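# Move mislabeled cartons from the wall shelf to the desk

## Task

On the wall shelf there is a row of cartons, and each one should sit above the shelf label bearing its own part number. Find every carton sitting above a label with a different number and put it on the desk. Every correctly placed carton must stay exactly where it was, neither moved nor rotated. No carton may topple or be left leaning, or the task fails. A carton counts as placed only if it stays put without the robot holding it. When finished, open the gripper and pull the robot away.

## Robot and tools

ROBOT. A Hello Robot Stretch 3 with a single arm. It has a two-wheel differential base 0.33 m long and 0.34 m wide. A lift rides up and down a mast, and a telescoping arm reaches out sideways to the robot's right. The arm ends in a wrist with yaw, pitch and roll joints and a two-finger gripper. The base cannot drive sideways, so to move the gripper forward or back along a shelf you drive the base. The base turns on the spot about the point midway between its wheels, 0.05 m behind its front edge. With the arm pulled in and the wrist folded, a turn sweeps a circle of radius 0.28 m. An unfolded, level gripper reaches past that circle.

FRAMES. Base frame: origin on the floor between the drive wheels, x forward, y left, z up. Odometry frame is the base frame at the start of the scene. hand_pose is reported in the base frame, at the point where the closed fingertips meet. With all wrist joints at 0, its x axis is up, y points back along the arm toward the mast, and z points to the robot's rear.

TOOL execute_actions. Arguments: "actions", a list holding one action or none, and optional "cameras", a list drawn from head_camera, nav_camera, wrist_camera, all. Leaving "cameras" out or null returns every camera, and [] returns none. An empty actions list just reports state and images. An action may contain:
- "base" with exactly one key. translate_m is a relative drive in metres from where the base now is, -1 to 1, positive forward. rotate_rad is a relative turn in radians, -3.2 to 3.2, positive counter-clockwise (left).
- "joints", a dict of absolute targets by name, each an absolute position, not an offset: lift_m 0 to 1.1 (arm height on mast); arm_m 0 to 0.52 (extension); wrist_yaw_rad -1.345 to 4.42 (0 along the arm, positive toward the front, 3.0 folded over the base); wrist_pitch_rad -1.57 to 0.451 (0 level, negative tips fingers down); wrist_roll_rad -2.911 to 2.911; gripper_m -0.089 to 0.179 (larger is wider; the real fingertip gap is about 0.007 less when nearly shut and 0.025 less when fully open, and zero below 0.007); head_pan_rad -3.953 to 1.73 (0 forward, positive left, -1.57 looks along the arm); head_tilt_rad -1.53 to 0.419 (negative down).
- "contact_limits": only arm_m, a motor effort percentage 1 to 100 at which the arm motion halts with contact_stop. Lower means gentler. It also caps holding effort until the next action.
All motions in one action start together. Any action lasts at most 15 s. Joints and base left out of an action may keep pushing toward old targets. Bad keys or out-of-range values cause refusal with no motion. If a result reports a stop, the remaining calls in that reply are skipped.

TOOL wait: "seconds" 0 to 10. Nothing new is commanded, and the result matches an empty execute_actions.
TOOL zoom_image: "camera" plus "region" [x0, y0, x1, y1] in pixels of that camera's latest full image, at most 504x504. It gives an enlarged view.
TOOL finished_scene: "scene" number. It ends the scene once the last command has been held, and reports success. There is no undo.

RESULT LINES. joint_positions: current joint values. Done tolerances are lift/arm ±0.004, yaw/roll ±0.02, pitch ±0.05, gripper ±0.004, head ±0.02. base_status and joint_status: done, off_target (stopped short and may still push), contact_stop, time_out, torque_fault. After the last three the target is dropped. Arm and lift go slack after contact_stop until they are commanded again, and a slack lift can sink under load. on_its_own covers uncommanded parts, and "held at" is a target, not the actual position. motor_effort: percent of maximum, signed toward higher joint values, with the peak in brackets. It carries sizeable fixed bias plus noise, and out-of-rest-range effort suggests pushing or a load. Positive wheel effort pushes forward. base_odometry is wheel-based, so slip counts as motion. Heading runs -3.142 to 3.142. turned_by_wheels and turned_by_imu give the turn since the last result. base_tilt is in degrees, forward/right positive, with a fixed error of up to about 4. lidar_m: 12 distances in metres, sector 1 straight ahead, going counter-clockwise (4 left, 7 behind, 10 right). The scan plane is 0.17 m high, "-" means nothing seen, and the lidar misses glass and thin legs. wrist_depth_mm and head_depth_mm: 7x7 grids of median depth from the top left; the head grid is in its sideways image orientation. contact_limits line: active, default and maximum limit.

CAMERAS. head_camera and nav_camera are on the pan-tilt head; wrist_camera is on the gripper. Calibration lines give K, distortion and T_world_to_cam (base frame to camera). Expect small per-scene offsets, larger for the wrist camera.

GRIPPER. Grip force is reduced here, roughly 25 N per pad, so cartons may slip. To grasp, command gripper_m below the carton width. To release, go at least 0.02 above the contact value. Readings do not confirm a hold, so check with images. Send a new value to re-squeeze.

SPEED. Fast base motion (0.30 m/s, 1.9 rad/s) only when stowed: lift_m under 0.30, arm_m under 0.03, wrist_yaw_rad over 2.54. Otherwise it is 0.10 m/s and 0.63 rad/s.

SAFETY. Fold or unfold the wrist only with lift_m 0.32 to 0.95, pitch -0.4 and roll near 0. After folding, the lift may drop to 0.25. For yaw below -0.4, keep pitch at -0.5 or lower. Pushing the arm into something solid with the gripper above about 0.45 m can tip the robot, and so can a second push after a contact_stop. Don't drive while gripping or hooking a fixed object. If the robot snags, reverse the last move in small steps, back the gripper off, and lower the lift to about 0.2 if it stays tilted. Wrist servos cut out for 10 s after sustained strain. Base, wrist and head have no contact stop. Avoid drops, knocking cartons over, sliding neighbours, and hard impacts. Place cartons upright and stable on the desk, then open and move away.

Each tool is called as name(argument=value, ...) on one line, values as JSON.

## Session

execute_actions(actions=[])

Scene clock: 0.00 s.
base_odometry: x=+0.000 y=+0.000 heading=+0.000 (m, m, rad; odometry frame)
turned_by_wheels: +0.000 (rad since the last result)
turned_by_imu: +0.000 (rad since the last result)
base_tilt: forward=+1.9 right=+0.7 (deg)
lidar_m: 2.09 1.71 2.16 1.42 1.79 1.71 2.56 2.54 2.35 1.96 1.96 2.09
head_depth_mm: 1985 2599 2604 2621 2606 2108 2459 / 2010 2512 2510 2510 2508 1921 2428 / 2023 2433 2428 2412 2434 1891 2385 / 2031 2337 2333 2335 2332 1743 2332 / 2038 2270 2236 2249 2277 1725 2249 / 2067 2187 2188 2199 2188 1703 2176 / 2067 2126 2114 2121 2106 1687 2098
base_status: not commanded
joint_positions: lift_m=+0.424 arm_m=-0.002 wrist_yaw_rad=+2.959 wrist_pitch_rad=-0.339 wrist_roll_rad=-0.016 gripper_m=+0.037 head_pan_rad=+0.020 head_tilt_rad=+0.010
joint_status: not commanded
motor_effort: left_wheel=+1 right_wheel=+0 lift_m=+30 arm_m=+0 wrist_yaw_rad=+0 wrist_pitch_rad=+8 wrist_roll_rad=+0 gripper_m=+1 head_pan_rad=-1 head_tilt_rad=+2 (%)
hand_pose: x=+0.0211 y=+0.0871 z=+0.4552 quat_wxyz=(+0.182, +0.699, +0.057, +0.689) (m; base frame)
wrist_depth_mm: - - - - - - - / - - - - - - - / - - - - - - - / - - - - - - - / 868 - 945 927 941 965 987 / 696 709 - 745 755 759 792 / 602 618 613 630 628 651 657
pictures: head_camera (sideways: a quarter turn clockwise sets it upright), nav_camera (sideways: a quarter turn counterclockwise sets it upright), wrist_camera
camera_calibration (this result's frames):
head_camera: T_world_to_cam=[[0.0405915, -0.0275649, -0.998796, 1.31449], [-0.0135973, 0.999512, -0.0281373, 0.0430276], [0.999083, 0.0147231, 0.0401969, -0.0968683], [0, 0, 0, 1]] pos_world=[0.0440075, -0.00534661, 1.31801]
nav_camera: T_world_to_cam=[[-0.0482535, 0.0332761, 0.998281, -1.25846], [-0.0156282, -0.999348, 0.0325563, 0.00964089], [0.998713, -0.0140304, 0.0487421, -0.107685], [0, 0, 0, 1]] pos_world=[0.046972, 0.0500003, 1.26123]
wrist_camera: T_world_to_cam=[[0.977986, -0.202983, 0.0483778, -0.0281347], [-0.0583146, -0.488465, -0.870633, 0.468102], [0.200355, 0.848646, -0.489549, 0.309714], [0, 0, 0, 1]] pos_world=[-0.00724026, -0.0398978, 0.560526]
Images, in order (width x height): head_camera 896x504, nav_camera 672x504, wrist_camera 644x364.

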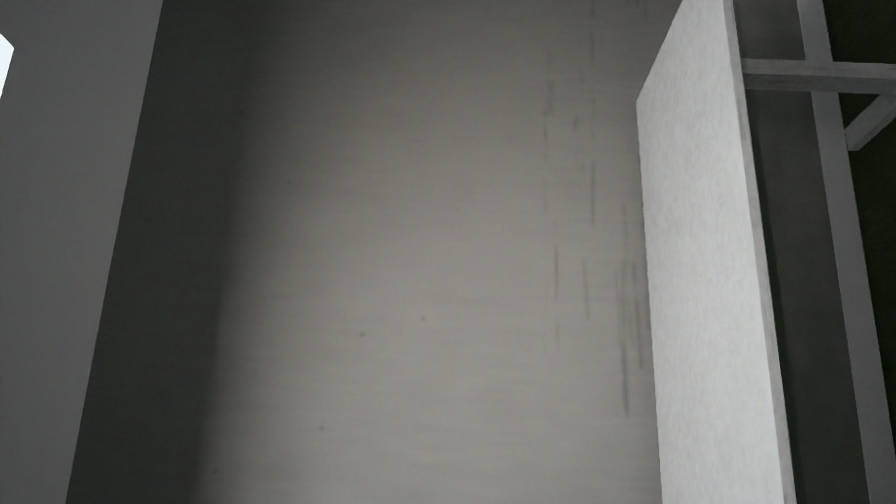

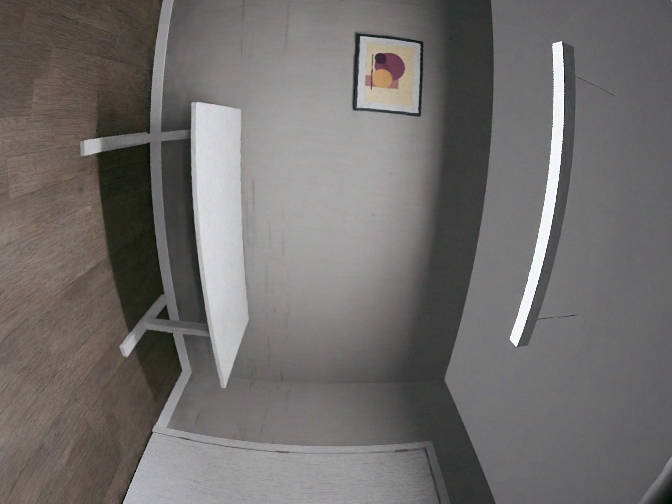

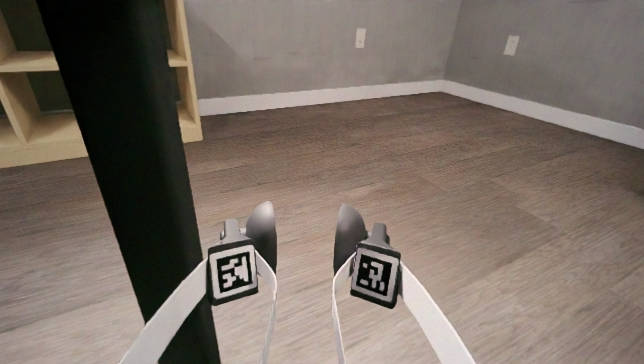

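Desk ahead; shelf likely behind.

execute_actions(actions=[{"joints":{"head_pan_rad":-3.0,"head_tilt_rad":-0.25}}], cameras=["head_camera","nav_camera"])

Scene clock: 3.27 s.
base_odometry: x=+0.000 y=+0.000 heading=+0.000 (m, m, rad; odometry frame)
turned_by_wheels: +0.000 (rad since the last result)
turned_by_imu: -0.001 (rad since the last result)
base_tilt: forward=+2.0 right=+0.9 (deg)
lidar_m: 2.09 1.71 2.14 1.42 1.79 1.71 2.55 2.54 2.35 1.97 1.96 2.10
head_depth_mm: 2517 2618 2753 2885 2983 2282 1732 / 2461 2555 2716 2819 2945 2283 1736 / 2425 2531 2648 2746 2847 2256 1726 / 2378 2480 2601 2605 2853 2256 1710 / 2312 2413 2528 2594 2749 2254 1714 / 2299 2375 2480 2365 2732 2221 1710 / 2260 2354 2448 2372 2656 2218 1698
base_status: not commanded
joint_positions: lift_m=+0.424 arm_m=-0.002 wrist_yaw_rad=+2.959 wrist_pitch_rad=-0.339 wrist_roll_rad=-0.016 gripper_m=+0.037 head_pan_rad=-2.993 head_tilt_rad=-0.247
joint_status: all done
motor_effort: left_wheel=+0(1) right_wheel=+0(1) lift_m=+30(30) arm_m=+0(1) wrist_yaw_rad=+0(0) wrist_pitch_rad=+8(8) wrist_roll_rad=+0(1) gripper_m=-1(0) head_pan_rad=-5(49) head_tilt_rad=-2(21) (%)
hand_pose: x=+0.0211 y=+0.0871 z=+0.4552 quat_wxyz=(+0.182, +0.699, +0.057, +0.689) (m; base frame)
wrist_depth_mm: - - - - - - - / - - - - - - - / - - - - - - - / - - - - - - - / 879 - 944 932 935 962 996 / 708 708 - 733 761 784 775 / 595 618 621 622 637 648 655
pictures: head_camera (sideways: a quarter turn clockwise sets it upright), nav_camera (sideways: a quarter turn counterclockwise sets it upright)
camera_calibration (this result's frames):
head_camera: T_world_to_cam=[[0.208184, 0.0598847, -0.976255, 1.28379], [0.149601, -0.988329, -0.0287234, 0.0427857], [-0.966581, -0.140069, -0.214713, 0.246957], [0, 0, 0, 1]] pos_world=[-0.0349606, -0.0000020898, 1.30756]
nav_camera: T_world_to_cam=[[-0.199965, -0.0645777, 0.977673, -1.23037], [-0.122653, 0.991626, 0.040413, 0.0000774496], [-0.972096, -0.111833, -0.206211, 0.236231], [0, 0, 0, 1]] pos_world=[-0.0163814, -0.0531126, 1.25161]
Images, in order (width x height): head_camera 896x504, nav_camera 672x504.

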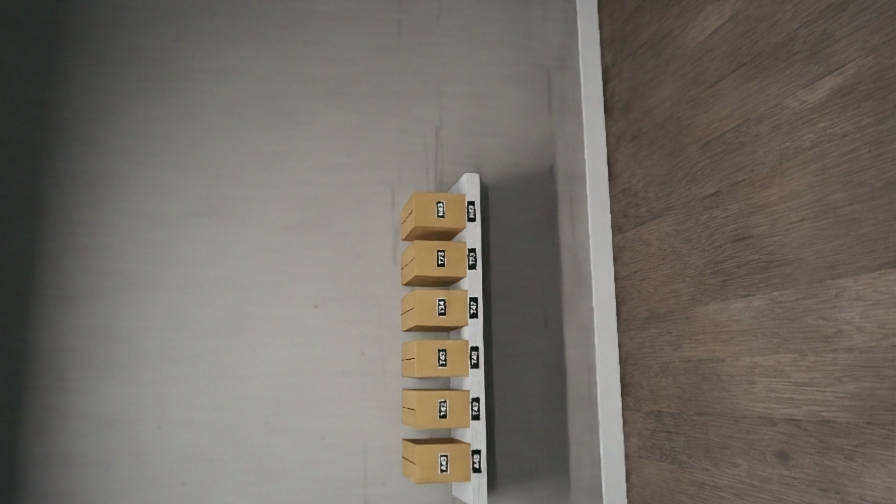

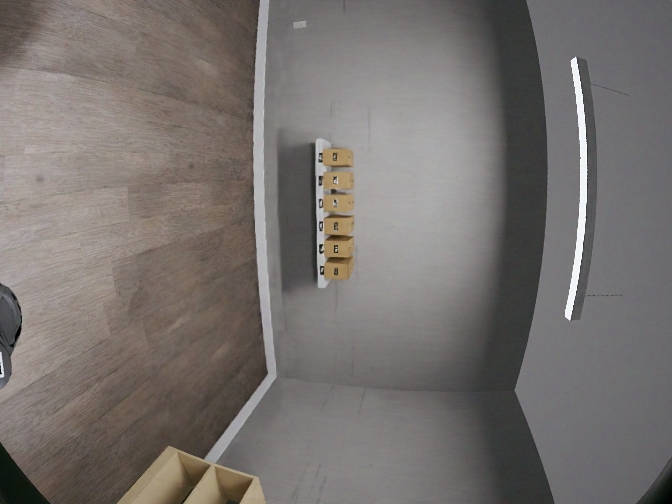

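execute_actions(actions=[{"joints":{"wrist_pitch_rad":-0.4,"wrist_yaw_rad":3.0,"lift_m":0.28,"head_pan_rad":0,"head_tilt_rad":-0.3}}], cameras=[])

execute_actions(actions=[{"base":{"rotate_rad":-2.83}}], cameras=[])

execute_actions(actions=[{"base":{"translate_m":1.0}}], cameras=["head_camera"])

Scene clock: 13.13 s.
base_odometry: x=+0.000 y=+0.000 heading=+0.000 (m, m, rad; odometry frame)
turned_by_wheels: +0.000 (rad since the last result)
turned_by_imu: -0.001 (rad since the last result)
base_tilt: forward=+2.0 right=+0.8 (deg)
lidar_m: 2.10 1.71 2.15 1.42 1.79 1.71 2.55 2.54 2.36 1.96 1.96 2.10
head_depth_mm: 2318 2467 2594 2715 2870 2116 1650 / 2256 2383 2505 2107 2628 2118 1642 / 2165 2279 2403 2083 2695 2091 1650 / 2102 2208 2320 2051 2608 2078 1626 / 2028 2139 2245 2045 2486 2062 1623 / 1980 2053 2163 2022 2435 2068 1616 / 1895 2007 2100 1995 2320 2082 1600
base_status: not commanded
joint_positions: lift_m=+0.281 arm_m=-0.002 wrist_yaw_rad=+2.997 wrist_pitch_rad=-0.414 wrist_roll_rad=-0.016 gripper_m=+0.037 head_pan_rad=-0.007 head_tilt_rad=-0.296
joint_status: all done
motor_effort: left_wheel=+1(0) right_wheel=+0(1) lift_m=+15(28) arm_m=+1(0) wrist_yaw_rad=+1(1) wrist_pitch_rad=+6(7) wrist_roll_rad=+0(0) gripper_m=+0(1) head_pan_rad=+3(47) head_tilt_rad=-2(10) (%)
hand_pose: x=+0.0111 y=+0.0800 z=+0.2943 quat_wxyz=(+0.194, +0.695, +0.097, +0.685) (m; base frame)
wrist_depth_mm: - - - - - - - / - - - - - - - / 932 - - - - - - / 712 719 748 762 797 811 816 / 578 583 - 610 628 636 651 / 485 502 - 521 520 525 536 / - - - 435 438 447 457
pictures: none
No camera images: the call's "cameras" was empty. Leave "cameras" out to get every camera's image.

Scene clock: 16.23 s.
base_odometry: x=+0.000 y=+0.000 heading=-2.830 (m, m, rad; odometry frame)
turned_by_wheels: -2.830 (rad since the last result)
turned_by_imu: -2.862 (rad since the last result)
base_tilt: forward=+2.0 right=+0.8 (deg)
lidar_m: 2.54 2.63 2.03 1.96 2.02 2.09 1.71 2.27 1.86 1.43 1.45 2.52
head_depth_mm: 2316 2416 2542 2703 2805 2116 1649 / 2294 2421 2517 2511 2776 2120 1641 / 2292 2411 2536 2411 2796 2084 1638 / 2286 2419 2527 2617 2765 2085 1623 / 2286 2404 2503 2573 2774 2079 1621 / 2290 2407 2553 2672 2748 2052 1613 / 2279 2393 2521 2654 2736 2054 1617
base_status: done
joint_positions: lift_m=+0.281 arm_m=-0.002 wrist_yaw_rad=+2.997 wrist_pitch_rad=-0.414 wrist_roll_rad=-0.016 gripper_m=+0.037 head_pan_rad=-0.007 head_tilt_rad=-0.297
joint_status: not commanded
motor_effort: left_wheel=+4(18) right_wheel=-3(9) lift_m=+15(15) arm_m=-1(0) wrist_yaw_rad=+1(2) wrist_pitch_rad=+7(7) wrist_roll_rad=+1(1) gripper_m=+0(0) head_pan_rad=+4(4) head_tilt_rad=-2(2) (%)
hand_pose: x=+0.0111 y=+0.0799 z=+0.2943 quat_wxyz=(+0.194, +0.695, +0.097, +0.685) (m; base frame)
wrist_depth_mm: - - - - - - - / - - - - - - - / 940 - 991 - - - - / 716 726 762 756 783 806 840 / 570 583 - 608 635 627 651 / 482 496 - 516 525 529 538 / - - - 436 441 451 461
pictures: none
No camera images: the call's "cameras" was empty. Leave "cameras" out to get every camera's image.

Scene clock: 21.33 s.
base_odometry: x=-0.952 y=-0.307 heading=-2.830 (m, m, rad; odometry frame)
turned_by_wheels: +0.000 (rad since the last result)
turned_by_imu: +0.003 (rad since the last result)
base_tilt: forward=+2.0 right=+0.8 (deg)
lidar_m: 1.55 1.61 2.04 1.96 2.03 2.76 2.70 2.54 1.51 1.39 1.85 1.61
head_depth_mm: 1366 1449 1526 1575 1415 1811 1640 / 1368 1444 1520 1561 1419 1821 1645 / 1369 1444 1524 1579 1419 1809 1634 / 1367 1434 1520 1573 1410 1811 1635 / 1367 1429 1514 1577 1408 1792 1623 / 1367 1438 1510 1557 1405 1792 1610 / 1365 1432 1501 1597 1668 1799 1612
base_status: done
joint_positions: lift_m=+0.281 arm_m=-0.002 wrist_yaw_rad=+2.998 wrist_pitch_rad=-0.414 wrist_roll_rad=-0.016 gripper_m=+0.037 head_pan_rad=-0.007 head_tilt_rad=-0.297
joint_status: not commanded
motor_effort: left_wheel=+3(15) right_wheel=-2(7) lift_m=+15(15) arm_m=-1(0) wrist_yaw_rad=+1(2) wrist_pitch_rad=+7(7) wrist_roll_rad=+1(1) gripper_m=+1(0) head_pan_rad=+4(3) head_tilt_rad=-1(3) (%)
hand_pose: x=+0.0110 y=+0.0799 z=+0.2942 quat_wxyz=(+0.194, +0.695, +0.097, +0.685) (m; base frame)
wrist_depth_mm: - - - - - - - / - - - - - - - / 937 - 990 - - - - / 724 709 762 757 796 804 826 / 566 578 - 612 624 640 652 / 481 502 - 525 520 526 541 / - - - 440 437 449 449
pictures: head_camera (sideways: a quarter turn clockwise sets it upright)
camera_calibration (this result's frames):
head_camera: T_world_to_cam=[[-0.263907, -0.0265314, -0.964183, 1.27089], [0.00405928, 0.999582, -0.0286165, 0.0435323], [0.96454, -0.011466, -0.263689, 0.298923], [0, 0, 0, 1]] pos_world=[0.0468966, -0.00636829, 1.30544]
Images, in order (width x height): head_camera 896x504.

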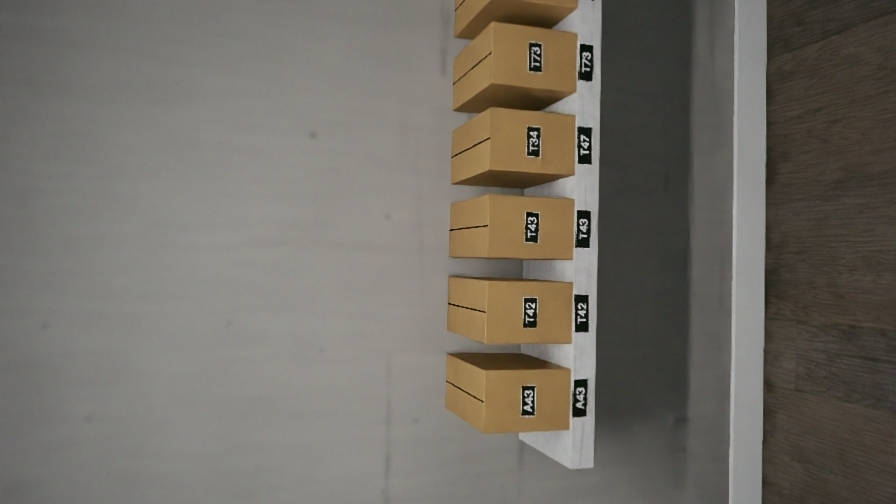

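zoom_image(camera="head_camera", region=[500, 0, 620, 250])

zoom_image(camera="head_camera", region=[500, 200, 620, 450])

execute_actions(actions=[{"joints":{"head_pan_rad":-0.3}}], cameras=["head_camera"])

Region (500, 0, 620, 250) of head_camera's 896x504 image, scaled by 2.016, with more detail than that image has; it fills the left 242 columns of this view, and the rest is white.

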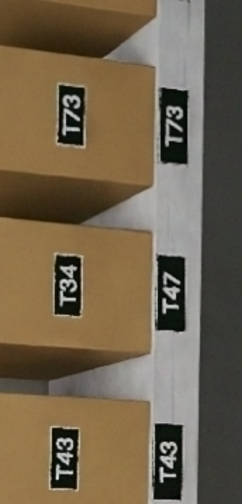

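Region (500, 200, 620, 450) of head_camera's 896x504 image, scaled by 2.016, with more detail than that image has; it fills the left 242 columns of this view, and the rest is white.

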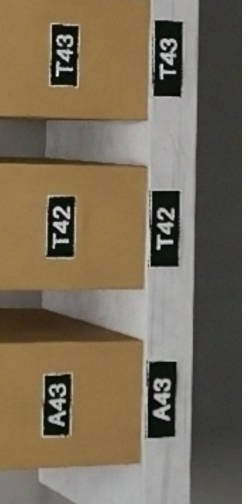

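Scene clock: 24.40 s.
base_odometry: x=-0.952 y=-0.307 heading=-2.830 (m, m, rad; odometry frame)
turned_by_wheels: +0.000 (rad since the last result)
turned_by_imu: -0.001 (rad since the last result)
base_tilt: forward=+2.0 right=+0.8 (deg)
lidar_m: 1.55 1.61 2.04 1.96 2.04 2.76 2.70 2.54 1.52 1.39 1.85 1.61
head_depth_mm: 1584 1676 1766 1877 2016 2080 1641 / 1526 1618 1700 1811 1924 2016 1641 / 1476 1559 1647 1689 1852 1947 1641 / 1436 1517 1591 1609 1499 1884 1623 / 1393 1465 1549 1589 1465 1824 1617 / 1354 1423 1502 1544 1389 1773 1615 / 1314 1388 1448 1501 1349 1706 1602
base_status: not commanded
joint_positions: lift_m=+0.281 arm_m=-0.002 wrist_yaw_rad=+2.998 wrist_pitch_rad=-0.414 wrist_roll_rad=-0.016 gripper_m=+0.037 head_pan_rad=-0.293 head_tilt_rad=-0.297
joint_status: all done
motor_effort: left_wheel=+4(3) right_wheel=-2(2) lift_m=+15(16) arm_m=-1(1) wrist_yaw_rad=+1(1) wrist_pitch_rad=+7(7) wrist_roll_rad=+0(1) gripper_m=-1(0) head_pan_rad=-5(32) head_tilt_rad=-1(1) (%)
hand_pose: x=+0.0110 y=+0.0799 z=+0.2942 quat_wxyz=(+0.194, +0.695, +0.097, +0.685) (m; base frame)
wrist_depth_mm: - - - - - - - / - - - - - - - / 925 - - - - - - / 711 714 748 779 789 800 846 / 576 586 - 607 633 631 655 / 482 507 - 528 518 526 545 / - - - 436 442 446 456
pictures: head_camera (sideways: a quarter turn clockwise sets it upright)
camera_calibration (this result's frames):
head_camera: T_world_to_cam=[[-0.260679, 0.0489621, -0.964183, 1.27087], [0.285758, 0.957874, -0.0286165, 0.041814], [0.922165, -0.282983, -0.263689, 0.299181], [0, 0, 0, 1]] pos_world=[0.0434453, -0.0176137, 1.30544]
Images, in order (width x height): head_camera 896x504.

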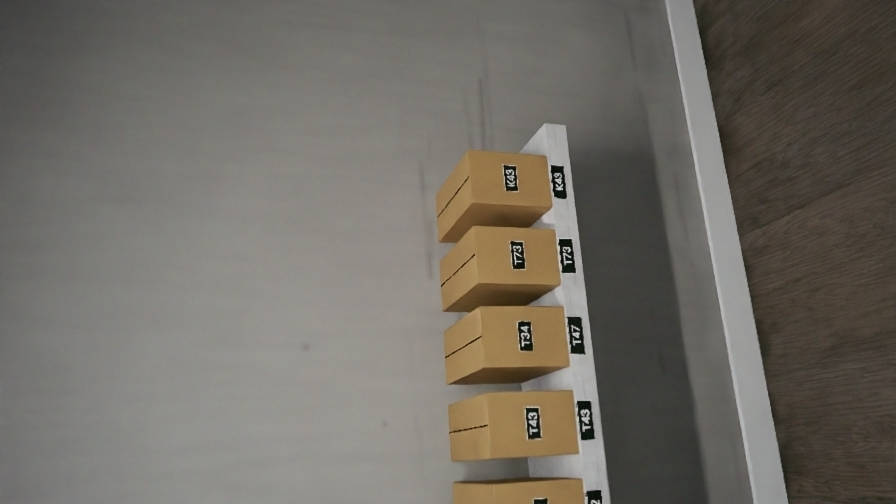

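execute_actions(actions=[{"base":{"translate_m":0.8}}], cameras=[])

execute_actions(actions=[{"base":{"rotate_rad":1.555}}], cameras=[])

execute_actions(actions=[{"base":{"translate_m":-0.21},"joints":{"head_pan_rad":-1.57,"head_tilt_rad":-0.7}}], cameras=[])

execute_actions(actions=[{"joints":{"lift_m":0.9,"wrist_roll_rad":0}}], cameras=["head_camera"])

execute_actions(actions=[{"joints":{"wrist_yaw_rad":0,"lift_m":0.94,"gripper_m":0.127}}], cameras=["wrist_camera"])

Scene clock: 35.77 s.
base_odometry: x=-1.713 y=-0.552 heading=-2.830 (m, m, rad; odometry frame)
turned_by_wheels: +0.000 (rad since the last result)
turned_by_imu: +0.002 (rad since the last result)
base_tilt: forward=+1.9 right=+0.8 (deg)
lidar_m: 0.76 0.78 1.07 1.97 2.05 2.78 3.48 2.43 1.59 1.78 1.07 0.78
head_depth_mm: 735 776 824 880 925 732 698 / 712 752 797 846 894 765 701 / 691 730 768 814 865 726 639 / 674 707 748 787 837 756 659 / 652 686 722 762 806 748 600 / 634 667 702 740 780 716 586 / 620 649 682 715 756 794 716
base_status: done
joint_positions: lift_m=+0.281 arm_m=-0.002 wrist_yaw_rad=+2.998 wrist_pitch_rad=-0.414 wrist_roll_rad=-0.016 gripper_m=+0.037 head_pan_rad=-0.293 head_tilt_rad=-0.297
joint_status: not commanded
motor_effort: left_wheel=+3(15) right_wheel=-2(5) lift_m=+15(15) arm_m=-1(0) wrist_yaw_rad=+1(1) wrist_pitch_rad=+7(7) wrist_roll_rad=+1(1) gripper_m=-1(0) head_pan_rad=-4(5) head_tilt_rad=-1(2) (%)
hand_pose: x=+0.0109 y=+0.0799 z=+0.2942 quat_wxyz=(+0.194, +0.695, +0.097, +0.685) (m; base frame)
wrist_depth_mm: - - - - - - 747 / - - - - - - 772 / 912 - - - - 980 781 / 713 716 759 776 780 813 741 / 574 587 - 613 627 637 657 / 486 502 - 529 523 528 537 / - - - 436 438 451 455
pictures: none
No camera images: the call's "cameras" was empty. Leave "cameras" out to get every camera's image.

Scene clock: 38.07 s.
base_odometry: x=-1.713 y=-0.552 heading=-1.275 (m, m, rad; odometry frame)
turned_by_wheels: +1.555 (rad since the last result)
turned_by_imu: +1.569 (rad since the last result)
base_tilt: forward=+2.0 right=+0.8 (deg)
lidar_m: 1.96 2.03 2.74 3.49 2.44 1.59 1.78 1.09 0.79 0.75 0.78 1.05
head_depth_mm: 1166 1194 1217 1245 1257 1291 1310 / 1379 1408 1454 1478 1513 1549 1536 / 1683 1731 1784 1838 1899 1927 1630 / 1840 1942 2062 2155 2279 2090 1626 / 1792 1884 1987 2104 2209 2061 1619 / 1749 1834 1924 2021 2134 2046 1615 / 1712 1778 1856 1959 2080 2045 1610
base_status: done
joint_positions: lift_m=+0.281 arm_m=-0.002 wrist_yaw_rad=+2.998 wrist_pitch_rad=-0.414 wrist_roll_rad=-0.016 gripper_m=+0.037 head_pan_rad=-0.293 head_tilt_rad=-0.297
joint_status: not commanded
motor_effort: left_wheel=-3(12) right_wheel=+4(14) lift_m=+16(15) arm_m=-1(1) wrist_yaw_rad=+1(1) wrist_pitch_rad=+7(7) wrist_roll_rad=+1(1) gripper_m=+0(0) head_pan_rad=-4(4) head_tilt_rad=-1(1) (%)
hand_pose: x=+0.0109 y=+0.0799 z=+0.2942 quat_wxyz=(+0.194, +0.695, +0.097, +0.685) (m; base frame)
wrist_depth_mm: - - - - - - - / - - - - - - - / 928 - 995 - - - - / 714 731 762 770 806 817 830 / 584 585 - 614 628 642 648 / 482 503 - 521 518 527 534 / - - - 434 441 449 456
pictures: none
No camera images: the call's "cameras" was empty. Leave "cameras" out to get every camera's image.

Scene clock: 40.40 s.
base_odometry: x=-1.774 y=-0.351 heading=-1.275 (m, m, rad; odometry frame)
turned_by_wheels: +0.000 (rad since the last result)
turned_by_imu: -0.001 (rad since the last result)
base_tilt: forward=+1.9 right=+0.8 (deg)
lidar_m: 2.17 2.25 3.01 3.45 1.82 1.42 1.57 1.10 0.79 0.76 0.78 1.06
head_depth_mm: 651 728 812 709 722 1333 1237 / 650 726 811 752 748 1329 1240 / 650 726 808 702 738 1328 1231 / 648 724 805 722 736 1326 1232 / 647 724 804 743 754 1330 1230 / 647 723 804 692 714 1319 1226 / 647 722 800 728 751 1320 1225
base_status: done
joint_positions: lift_m=+0.281 arm_m=-0.002 wrist_yaw_rad=+2.998 wrist_pitch_rad=-0.414 wrist_roll_rad=-0.016 gripper_m=+0.037 head_pan_rad=-1.563 head_tilt_rad=-0.691
joint_status: all done
motor_effort: left_wheel=-3(14) right_wheel=+3(7) lift_m=+15(15) arm_m=+0(0) wrist_yaw_rad=+1(1) wrist_pitch_rad=+7(7) wrist_roll_rad=+0(0) gripper_m=-1(1) head_pan_rad=-5(48) head_tilt_rad=-4(25) (%)
hand_pose: x=+0.0109 y=+0.0799 z=+0.2942 quat_wxyz=(+0.194, +0.695, +0.097, +0.685) (m; base frame)
wrist_depth_mm: - - - - - - - / - - - - - - - / 932 - - - - - - / 703 714 755 760 790 820 832 / 578 580 - 610 626 640 656 / 482 501 - 523 525 525 534 / - - - 434 439 447 459
pictures: none
No camera images: the call's "cameras" was empty. Leave "cameras" out to get every camera's image.

Scene clock: 46.87 s.
base_odometry: x=-1.774 y=-0.351 heading=-1.275 (m, m, rad; odometry frame)
turned_by_wheels: +0.000 (rad since the last result)
turned_by_imu: -0.001 (rad since the last result)
base_tilt: forward=+2.0 right=+0.8 (deg)
lidar_m: 2.18 2.24 3.01 3.46 1.82 1.42 1.57 1.10 0.79 0.76 0.78 1.05
head_depth_mm: 652 729 811 707 705 - - / 650 726 809 756 739 - - / 650 727 806 702 738 - - / 649 725 806 720 736 - - / 649 724 805 743 753 - - / 648 723 802 693 715 1308 - / 646 723 801 730 749 1313 1225
base_status: not commanded
joint_positions: lift_m=+0.899 arm_m=-0.002 wrist_yaw_rad=+2.998 wrist_pitch_rad=-0.414 wrist_roll_rad=-0.007 gripper_m=+0.037 head_pan_rad=-1.563 head_tilt_rad=-0.691
joint_status: all done
motor_effort: left_wheel=-3(2) right_wheel=+3(3) lift_m=+43(45) arm_m=-1(1) wrist_yaw_rad=+1(1) wrist_pitch_rad=+7(7) wrist_roll_rad=+5(5) gripper_m=+1(1) head_pan_rad=-4(4) head_tilt_rad=-4(4) (%)
hand_pose: x=+0.0109 y=+0.0799 z=+0.9129 quat_wxyz=(+0.195, +0.698, +0.096, +0.682) (m; base frame)
wrist_depth_mm: - - - - - - - / - - - - - - - / - - - - - - - / - - - - - - - / - - - - - - - / - - - - - - - / - - - - - - -
pictures: head_camera (sideways: a quarter turn clockwise sets it upright)
camera_calibration (this result's frames):
head_camera: T_world_to_cam=[[-0.0331751, 0.613224, -0.789212, 1.04123], [0.999449, 0.0214629, -0.0253357, 0.0331752], [0.00140233, -0.789618, -0.613598, 0.760113], [0, 0, 0, 1]] pos_world=[0.000320194, -0.0390231, 1.289]
Images, in order (width x height): head_camera 896x504.

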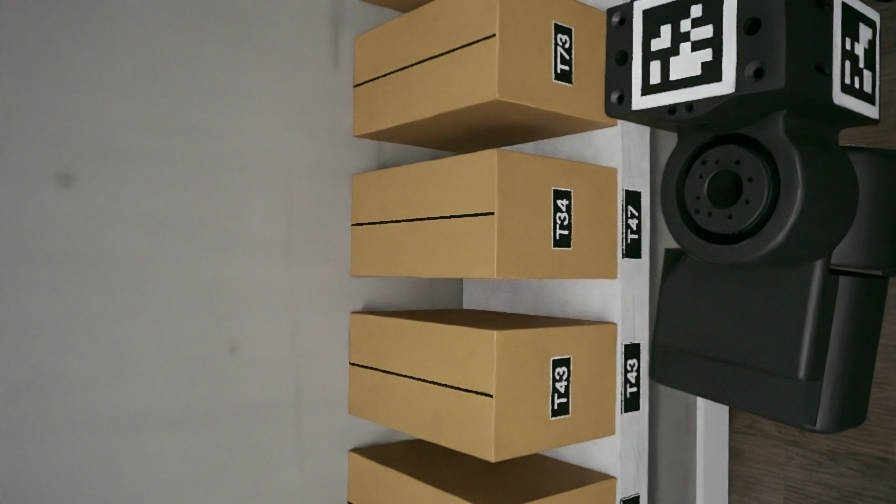

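Scene clock: 49.37 s.
base_odometry: x=-1.774 y=-0.351 heading=-1.275 (m, m, rad; odometry frame)
turned_by_wheels: +0.000 (rad since the last result)
turned_by_imu: +0.000 (rad since the last result)
base_tilt: forward=+1.9 right=+0.9 (deg)
lidar_m: 2.17 2.25 3.01 3.47 1.82 1.42 1.57 1.10 0.79 0.76 0.79 1.06
head_depth_mm: 651 727 814 710 - - - / 650 726 809 753 - - - / 650 726 805 738 - - - / 649 726 805 747 - - - / 648 724 804 757 764 1328 1228 / 649 721 802 695 713 1317 1229 / 646 722 804 727 751 1315 1222
base_status: not commanded
joint_positions: lift_m=+0.939 arm_m=-0.002 wrist_yaw_rad=+0.003 wrist_pitch_rad=-0.414 wrist_roll_rad=-0.006 gripper_m=+0.127 head_pan_rad=-1.563 head_tilt_rad=-0.691
joint_status: all done
motor_effort: left_wheel=-3(3) right_wheel=+3(3) lift_m=+43(46) arm_m=-1(0) wrist_yaw_rad=-2(2) wrist_pitch_rad=+7(7) wrist_roll_rad=+3(4) gripper_m=+1(100) head_pan_rad=-3(5) head_tilt_rad=-4(3) (%)
hand_pose: x=-0.0208 y=-0.3676 z=+0.9529 quat_wxyz=(+0.694, +0.147, -0.689, -0.144) (m; base frame)
wrist_depth_mm: 461 464 470 473 474 485 482 / 505 498 511 512 516 526 527 / 511 532 536 546 553 548 574 / 388 413 424 411 448 455 460 / 343 375 363 356 391 373 382 / 379 - 403 402 440 424 421 / 435 442 450 447 463 471 479
pictures: wrist_camera
camera_calibration (this result's frames):
wrist_camera: T_world_to_cam=[[-0.998979, 0.0195071, 0.0407587, -0.0556133], [-0.0230898, 0.554988, -0.831538, 1.02387], [-0.0388415, -0.83163, -0.553971, 0.386414], [0, 0, 0, 1]] pos_world=[-0.0169065, -0.2458, 1.06772]
Images, in order (width x height): wrist_camera 644x364.

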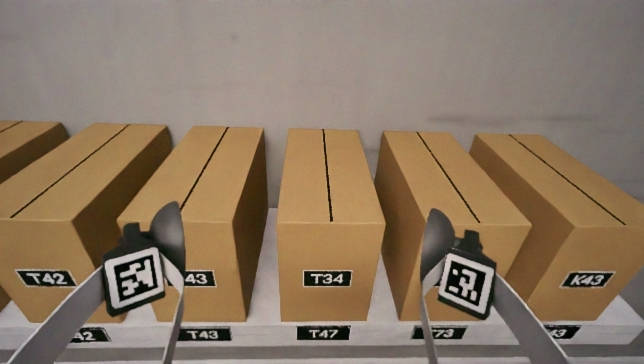

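execute_actions(actions=[{"base":{"translate_m":-0.038},"joints":{"wrist_pitch_rad":-1.57,"lift_m":1.07}}], cameras=[])

execute_actions(actions=[{"joints":{"arm_m":0.49}}], cameras=["head_camera","wrist_camera"])

Scene clock: 54.87 s.
base_odometry: x=-1.786 y=-0.315 heading=-1.275 (m, m, rad; odometry frame)
turned_by_wheels: +0.000 (rad since the last result)
turned_by_imu: -0.001 (rad since the last result)
base_tilt: forward=+2.1 right=+0.8 (deg)
lidar_m: 2.21 2.28 3.07 3.47 1.79 1.38 1.53 1.10 0.79 0.76 0.78 1.06
head_depth_mm: - - - - - 1346 1257 / - - - - - - - / - - - - - - - / 640 725 811 720 - - - / 649 724 804 781 766 1324 1205 / 649 724 804 694 715 1319 1244 / 647 721 804 691 735 1317 1222
base_status: done
joint_positions: lift_m=+1.069 arm_m=-0.002 wrist_yaw_rad=+0.003 wrist_pitch_rad=-1.564 wrist_roll_rad=-0.006 gripper_m=+0.127 head_pan_rad=-1.563 head_tilt_rad=-0.691
joint_status: all done
motor_effort: left_wheel=-3(9) right_wheel=+3(4) lift_m=+43(44) arm_m=-1(0) wrist_yaw_rad=-2(2) wrist_pitch_rad=-4(7) wrist_roll_rad=+4(4) gripper_m=-1(1) head_pan_rad=-4(5) head_tilt_rad=-4(4) (%)
hand_pose: x=-0.0217 y=-0.1202 z=+0.9517 quat_wxyz=(+0.504, +0.501, -0.499, -0.497) (m; base frame)
wrist_depth_mm: - - - - - - - / - - - - - - - / - - - - - - - / - - - - - - - / - - - - - - - / - - - - - - - / - - - - - - -
pictures: none
No camera images: the call's "cameras" was empty. Leave "cameras" out to get every camera's image.

Scene clock: 59.67 s.
base_odometry: x=-1.786 y=-0.315 heading=-1.275 (m, m, rad; odometry frame)
turned_by_wheels: +0.000 (rad since the last result)
turned_by_imu: -0.001 (rad since the last result)
base_tilt: forward=+1.9 right=+0.9 (deg)
lidar_m: 2.21 2.28 3.06 3.48 1.80 1.38 1.54 1.10 0.80 0.76 0.78 1.06
head_depth_mm: 661 728 817 756 768 1340 1239 / 660 729 808 705 721 1331 1238 / 665 740 809 804 769 1323 1236 / 649 736 804 697 717 1328 1230 / 648 724 803 779 767 1321 1229 / 647 723 804 693 715 1327 1228 / 646 722 801 691 734 1317 1223
base_status: not commanded
joint_positions: lift_m=+1.069 arm_m=+0.490 wrist_yaw_rad=+0.001 wrist_pitch_rad=-1.566 wrist_roll_rad=-0.004 gripper_m=+0.127 head_pan_rad=-1.563 head_tilt_rad=-0.691
joint_status: all done
motor_effort: left_wheel=-3(3) right_wheel=+3(3) lift_m=+43(43) arm_m=+4(3) wrist_yaw_rad=-1(2) wrist_pitch_rad=-3(4) wrist_roll_rad=+3(4) gripper_m=+0(1) head_pan_rad=-4(4) head_tilt_rad=-3(4) (%)
hand_pose: x=-0.0217 y=-0.6119 z=+0.9517 quat_wxyz=(+0.503, +0.500, -0.500, -0.498) (m; base frame)
wrist_depth_mm: 237 244 244 245 253 252 258 / 244 247 251 252 258 260 276 / 251 253 255 259 265 265 279 / 257 259 262 265 273 273 280 / 263 262 270 274 287 281 287 / 270 - 279 282 289 339 295 / - - - - - - -
pictures: head_camera (sideways: a quarter turn clockwise sets it upright), wrist_camera
camera_calibration (this result's frames):
head_camera: T_world_to_cam=[[-0.0330128, 0.613572, -0.788948, 1.04089], [0.999454, 0.0212051, -0.0253298, 0.0331676], [0.00118806, -0.789354, -0.613937, 0.760556], [0, 0, 0, 1]] pos_world=[0.000309662, -0.039016, 1.28898]
wrist_camera: T_world_to_cam=[[-0.998918, -0.0272761, 0.0376721, -0.0773038], [-0.0205618, 0.985516, 0.168333, 0.470318], [-0.041718, 0.167377, -0.98501, 1.204], [0, 0, 0, 1]] pos_world=[-0.0173213, -0.667135, 1.10969]
Images, in order (width x height): head_camera 896x504, wrist_camera 644x364.

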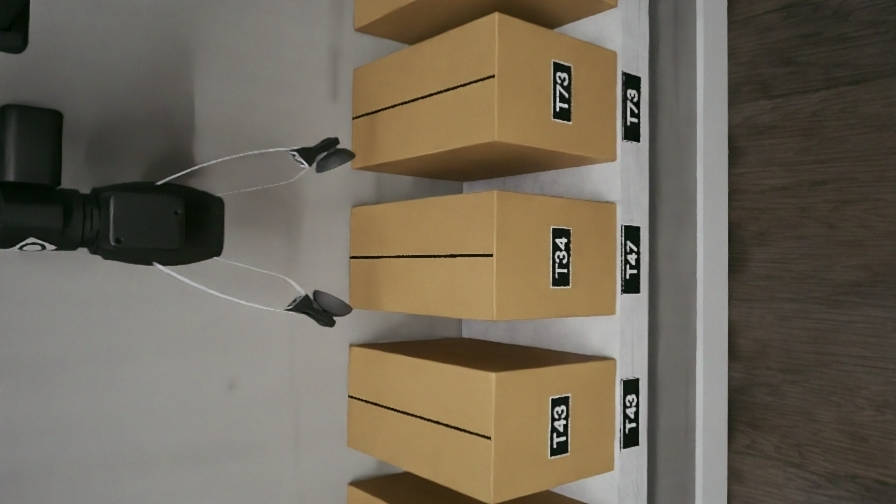

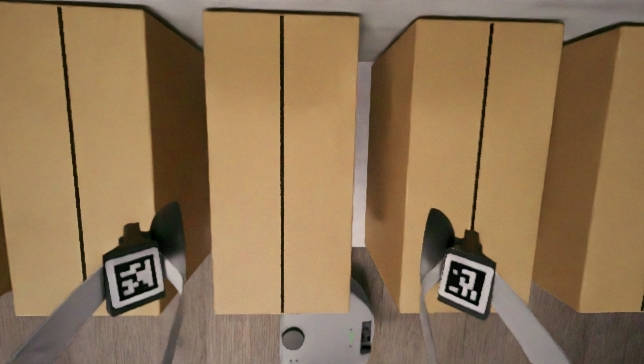

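execute_actions(actions=[{"base":{"translate_m":0.018},"joints":{"arm_m":0.51,"lift_m":1.02}}], cameras=["wrist_camera"])

Scene clock: 63.53 s.
base_odometry: x=-1.780 y=-0.332 heading=-1.275 (m, m, rad; odometry frame)
turned_by_wheels: +0.000 (rad since the last result)
turned_by_imu: -0.001 (rad since the last result)
base_tilt: forward=+2.0 right=+0.9 (deg)
lidar_m: 2.20 2.27 3.06 3.96 1.81 1.40 1.55 1.10 0.79 0.76 0.79 1.06
head_depth_mm: - 742 823 707 741 1340 1236 / 661 727 809 727 724 1328 1233 / - 727 807 775 770 1327 1236 / 649 725 804 697 717 1324 1229 / 648 724 803 766 769 1324 1228 / 648 723 804 693 716 1321 1225 / 645 723 801 739 751 1316 1221
base_status: done
joint_positions: lift_m=+1.021 arm_m=+0.510 wrist_yaw_rad=+0.001 wrist_pitch_rad=-1.566 wrist_roll_rad=-0.004 gripper_m=+0.127 head_pan_rad=-1.563 head_tilt_rad=-0.691
joint_status: all done
motor_effort: left_wheel=-3(3) right_wheel=+2(10) lift_m=+15(40) arm_m=+3(4) wrist_yaw_rad=-1(0) wrist_pitch_rad=-3(3) wrist_roll_rad=+3(3) gripper_m=+1(3) head_pan_rad=-5(4) head_tilt_rad=-4(4) (%)
hand_pose: x=-0.0217 y=-0.6318 z=+0.9030 quat_wxyz=(+0.503, +0.500, -0.499, -0.498) (m; base frame)
wrist_depth_mm: 193 195 199 200 202 206 208 / 198 200 203 205 245 210 213 / 202 205 208 210 244 215 219 / 208 211 215 215 243 222 225 / 211 214 220 222 304 228 231 / 219 - 227 227 301 234 241 / 226 229 235 235 300 242 261
pictures: wrist_camera
camera_calibration (this result's frames):
wrist_camera: T_world_to_cam=[[-0.998918, -0.0272828, 0.0376674, -0.0760123], [-0.0205617, 0.985485, 0.168512, 0.49801], [-0.0417181, 0.167555, -0.98498, 1.15942], [0, 0, 0, 1]] pos_world=[-0.0173213, -0.687122, 1.06095]
Images, in order (width x height): wrist_camera 644x364.

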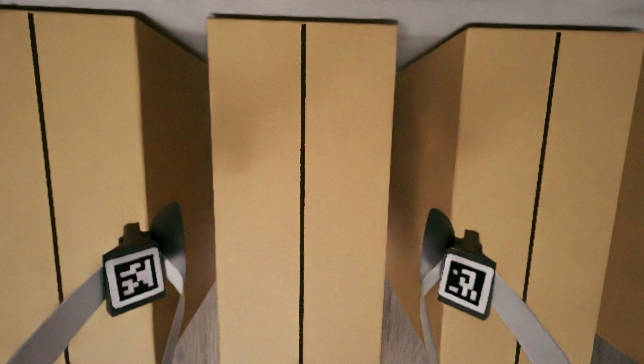

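execute_actions(actions=[{"base":{"translate_m":0.004},"joints":{"lift_m":0.962}}], cameras=["wrist_camera","head_camera"])

Scene clock: 66.97 s.
base_odometry: x=-1.779 y=-0.336 heading=-1.275 (m, m, rad; odometry frame)
turned_by_wheels: +0.000 (rad since the last result)
turned_by_imu: -0.001 (rad since the last result)
base_tilt: forward=+1.9 right=+0.9 (deg)
lidar_m: 2.19 2.26 3.04 3.95 1.81 1.40 1.56 1.11 0.79 0.76 0.78 1.06
head_depth_mm: 650 - - 686 726 1342 1241 / 632 738 808 728 740 1333 1235 / 630 751 822 736 769 1327 1232 / 639 724 821 698 719 1326 1232 / 648 725 818 765 766 1322 1230 / 647 723 804 692 714 1321 1231 / 646 719 815 733 747 1322 1223
base_status: done
joint_positions: lift_m=+0.963 arm_m=+0.510 wrist_yaw_rad=+0.001 wrist_pitch_rad=-1.566 wrist_roll_rad=-0.004 gripper_m=+0.127 head_pan_rad=-1.563 head_tilt_rad=-0.691
joint_status: all done
motor_effort: left_wheel=-3(4) right_wheel=+3(8) lift_m=+15(14) arm_m=+3(4) wrist_yaw_rad=+0(1) wrist_pitch_rad=-3(3) wrist_roll_rad=+3(3) gripper_m=+1(1) head_pan_rad=-4(3) head_tilt_rad=-3(4) (%)
hand_pose: x=-0.0217 y=-0.6318 z=+0.8450 quat_wxyz=(+0.503, +0.500, -0.499, -0.498) (m; base frame)
wrist_depth_mm: 140 189 143 145 146 171 150 / 144 193 147 148 151 170 153 / 147 192 150 152 154 170 158 / 151 193 154 156 159 169 162 / 154 169 159 160 163 168 167 / 158 - 163 166 167 170 172 / - 199 168 170 174 180 177
pictures: head_camera (sideways: a quarter turn clockwise sets it upright), wrist_camera
camera_calibration (this result's frames):
head_camera: T_world_to_cam=[[-0.033013, 0.613572, -0.788948, 1.04089], [0.999454, 0.0212054, -0.0253299, 0.0331676], [0.00118825, -0.789354, -0.613937, 0.760556], [0, 0, 0, 1]] pos_world=[0.000309671, -0.039016, 1.28898]
wrist_camera: T_world_to_cam=[[-0.998918, -0.0272829, 0.0376674, -0.0738281], [-0.0205617, 0.985485, 0.168512, 0.507782], [-0.0417181, 0.167555, -0.98498, 1.1023], [0, 0, 0, 1]] pos_world=[-0.0173213, -0.687122, 1.00296]
Images, in order (width x height): head_camera 896x504, wrist_camera 644x364.

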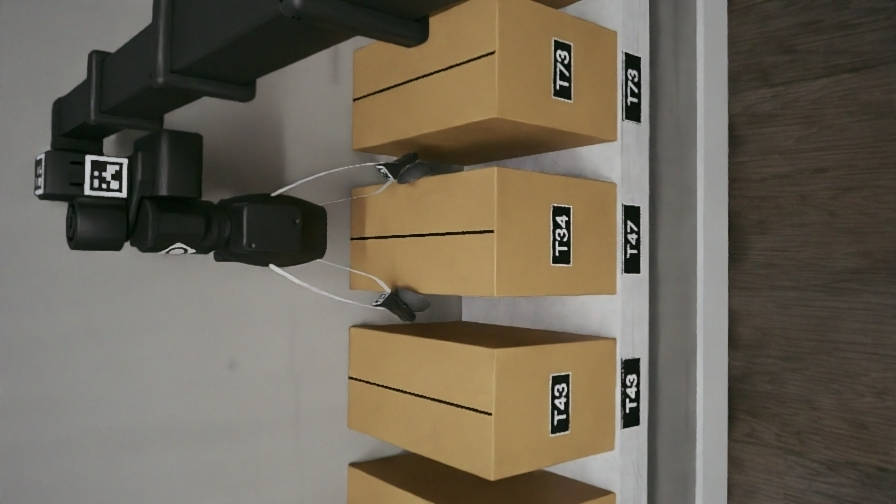

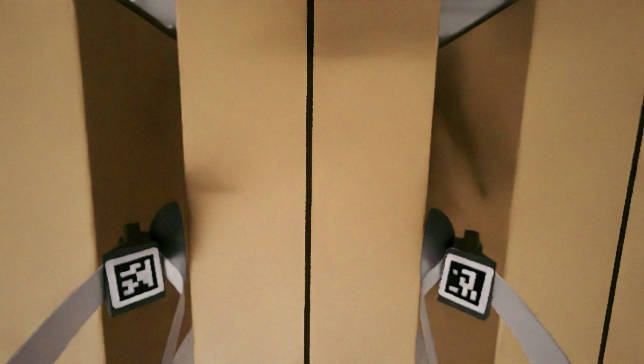

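execute_actions(actions=[{"joints":{"lift_m":0.943}}], cameras=["wrist_camera"])

execute_actions(actions=[{"joints":{"gripper_m":0.05}}], cameras=[])

execute_actions(actions=[{"joints":{"lift_m":0.995}}], cameras=["head_camera","wrist_camera"])

Scene clock: 70.57 s.
base_odometry: x=-1.779 y=-0.336 heading=-1.275 (m, m, rad; odometry frame)
turned_by_wheels: +0.000 (rad since the last result)
turned_by_imu: -0.001 (rad since the last result)
base_tilt: forward=+1.9 right=+0.7 (deg)
lidar_m: 2.19 2.26 3.03 3.95 1.81 1.40 1.56 1.10 0.79 0.76 0.78 1.06
head_depth_mm: 650 705 - 675 731 1338 1246 / 642 750 816 726 739 1329 1233 / 632 754 820 748 768 1336 1234 / 648 721 813 699 720 1328 1226 / 649 724 814 770 766 1324 1226 / 646 723 803 692 716 1324 1229 / 645 723 816 733 750 1317 1220
base_status: not commanded
joint_positions: lift_m=+0.944 arm_m=+0.510 wrist_yaw_rad=+0.001 wrist_pitch_rad=-1.569 wrist_roll_rad=-0.004 gripper_m=+0.127 head_pan_rad=-1.563 head_tilt_rad=-0.691
joint_status: all done
motor_effort: left_wheel=-3(3) right_wheel=+4(4) lift_m=+8(14) arm_m=+4(4) wrist_yaw_rad=-1(1) wrist_pitch_rad=-2(3) wrist_roll_rad=+3(3) gripper_m=-14(13) head_pan_rad=-5(4) head_tilt_rad=-4(4) (%)
hand_pose: x=-0.0217 y=-0.6311 z=+0.8264 quat_wxyz=(+0.502, +0.501, -0.499, -0.498) (m; base frame)
wrist_depth_mm: 135 165 126 128 129 171 133 / 135 167 129 131 133 170 136 / 136 180 133 134 136 169 140 / 137 180 136 138 140 168 144 / 139 159 140 142 144 158 148 / 140 171 144 146 148 151 152 / 149 186 148 150 153 180 157
pictures: wrist_camera
camera_calibration (this result's frames):
wrist_camera: T_world_to_cam=[[-0.998918, -0.0273944, 0.0375916, -0.0731153], [-0.0205636, 0.984993, 0.171366, 0.507522], [-0.0417219, 0.170407, -0.98449, 1.08524], [0, 0, 0, 1]] pos_world=[-0.0173215, -0.686842, 0.984183]
Images, in order (width x height): wrist_camera 644x364.

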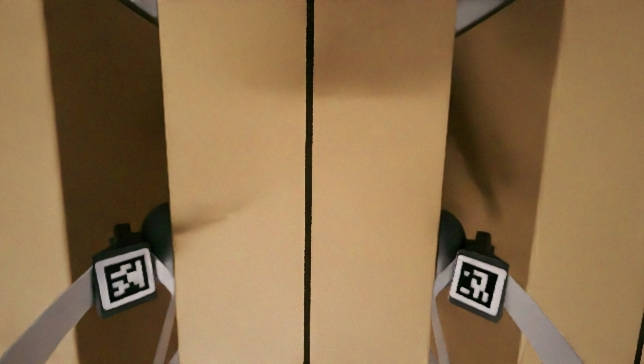

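Scene clock: 71.83 s.
base_odometry: x=-1.779 y=-0.336 heading=-1.275 (m, m, rad; odometry frame)
turned_by_wheels: +0.000 (rad since the last result)
turned_by_imu: +0.000 (rad since the last result)
base_tilt: forward=+2.0 right=+0.9 (deg)
lidar_m: 2.19 2.27 3.03 3.96 1.81 1.40 1.56 1.10 0.79 0.76 0.78 1.05
head_depth_mm: 652 703 - 666 732 1344 1237 / 641 753 818 729 740 1334 1237 / 632 752 822 745 769 1333 1233 / 649 719 812 699 719 1326 1229 / 647 723 818 768 764 1319 1226 / 647 724 803 694 715 1322 1220 / 646 722 816 731 751 1317 1223
base_status: not commanded
joint_positions: lift_m=+0.944 arm_m=+0.510 wrist_yaw_rad=+0.001 wrist_pitch_rad=-1.568 wrist_roll_rad=-0.004 gripper_m=+0.097 head_pan_rad=-1.563 head_tilt_rad=-0.691
joint_status: gripper_m off_target (ended at +0.097, target +0.050)
motor_effort: left_wheel=-3(3) right_wheel=+4(4) lift_m=+13(13) arm_m=+3(3) wrist_yaw_rad=-1(1) wrist_pitch_rad=-1(2) wrist_roll_rad=+4(3) gripper_m=-100(100) head_pan_rad=-4(5) head_tilt_rad=-4(4) (%)
hand_pose: x=-0.0217 y=-0.6311 z=+0.8262 quat_wxyz=(+0.502, +0.501, -0.499, -0.498) (m; base frame)
wrist_depth_mm: 134 166 125 126 129 170 133 / 135 167 128 130 132 169 135 / 136 179 132 133 135 169 139 / 137 180 136 137 139 168 143 / 139 160 139 141 143 158 147 / 140 - 143 145 147 150 151 / 151 186 147 150 152 180 156
pictures: none
No camera images: the call's "cameras" was empty. Leave "cameras" out to get every camera's image.

Scene clock: 73.13 s.
base_odometry: x=-1.779 y=-0.336 heading=-1.275 (m, m, rad; odometry frame)
turned_by_wheels: +0.000 (rad since the last result)
turned_by_imu: +0.000 (rad since the last result)
base_tilt: forward=+2.0 right=+0.9 (deg)
lidar_m: 2.19 2.27 3.02 3.94 1.81 1.40 1.56 1.10 0.79 0.76 0.78 1.06
head_depth_mm: 633 - 823 708 723 1339 1244 / - 740 809 728 740 1334 1237 / - 740 794 654 772 1334 1236 / 644 719 762 639 719 1326 1227 / 649 723 804 737 766 1322 1227 / 647 725 804 693 714 1323 1223 / 644 720 818 733 749 1318 1223
base_status: not commanded
joint_positions: lift_m=+0.994 arm_m=+0.510 wrist_yaw_rad=+0.001 wrist_pitch_rad=-1.568 wrist_roll_rad=-0.004 gripper_m=+0.079 head_pan_rad=-1.563 head_tilt_rad=-0.691
joint_status: all done
on_its_own: gripper_m moved -0.017 toward your old target +0.050
motor_effort: left_wheel=-2(3) right_wheel=+3(4) lift_m=+44(45) arm_m=+3(3) wrist_yaw_rad=-1(1) wrist_pitch_rad=-2(2) wrist_roll_rad=+3(3) gripper_m=-100(100) head_pan_rad=-5(3) head_tilt_rad=-3(3) (%)
hand_pose: x=-0.0217 y=-0.6312 z=+0.8767 quat_wxyz=(+0.502, +0.501, -0.499, -0.498) (m; base frame)
wrist_depth_mm: 169 170 124 126 128 180 181 / 172 174 127 129 132 184 185 / 177 179 131 133 135 189 190 / 182 183 135 136 139 195 196 / 187 186 138 140 143 200 201 / 191 - 142 145 147 206 209 / 199 199 146 149 152 211 214
pictures: head_camera (sideways: a quarter turn clockwise sets it upright), wrist_camera
camera_calibration (this result's frames):
head_camera: T_world_to_cam=[[-0.033013, 0.613572, -0.788948, 1.04089], [0.999454, 0.0212054, -0.0253299, 0.0331676], [0.00118825, -0.789354, -0.613937, 0.760556], [0, 0, 0, 1]] pos_world=[0.000309671, -0.039016, 1.28898]
wrist_camera: T_world_to_cam=[[-0.998918, -0.0273765, 0.0376002, -0.0750068], [-0.0205584, 0.98505, 0.17104, 0.499314], [-0.0417206, 0.170081, -0.984546, 1.13466], [0, 0, 0, 1]] pos_world=[-0.0173217, -0.686888, 1.03455]
Images, in order (width x height): head_camera 896x504, wrist_camera 644x364.

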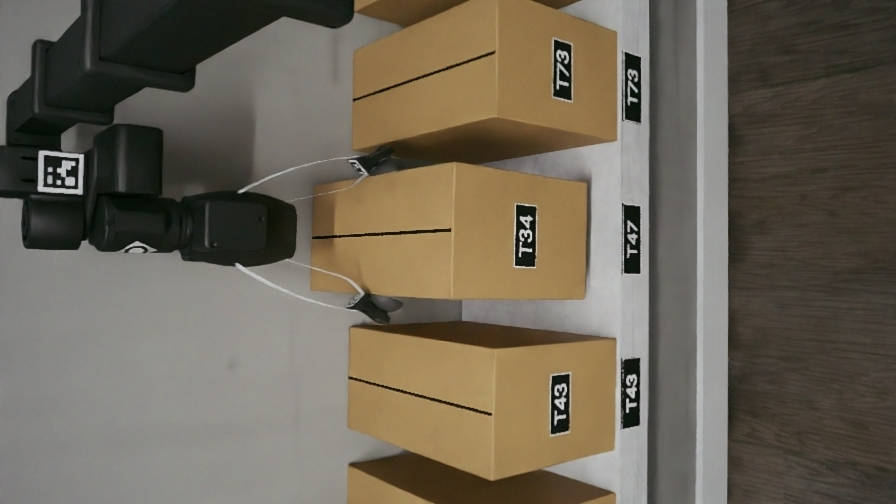

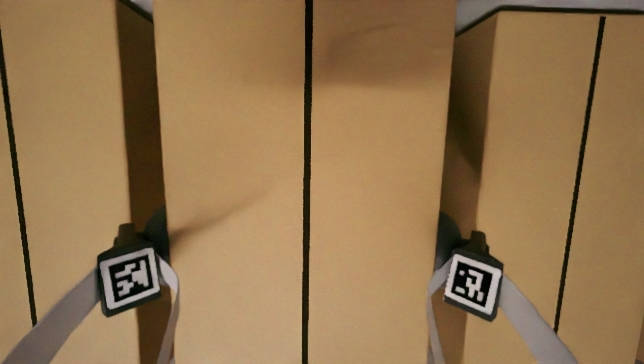

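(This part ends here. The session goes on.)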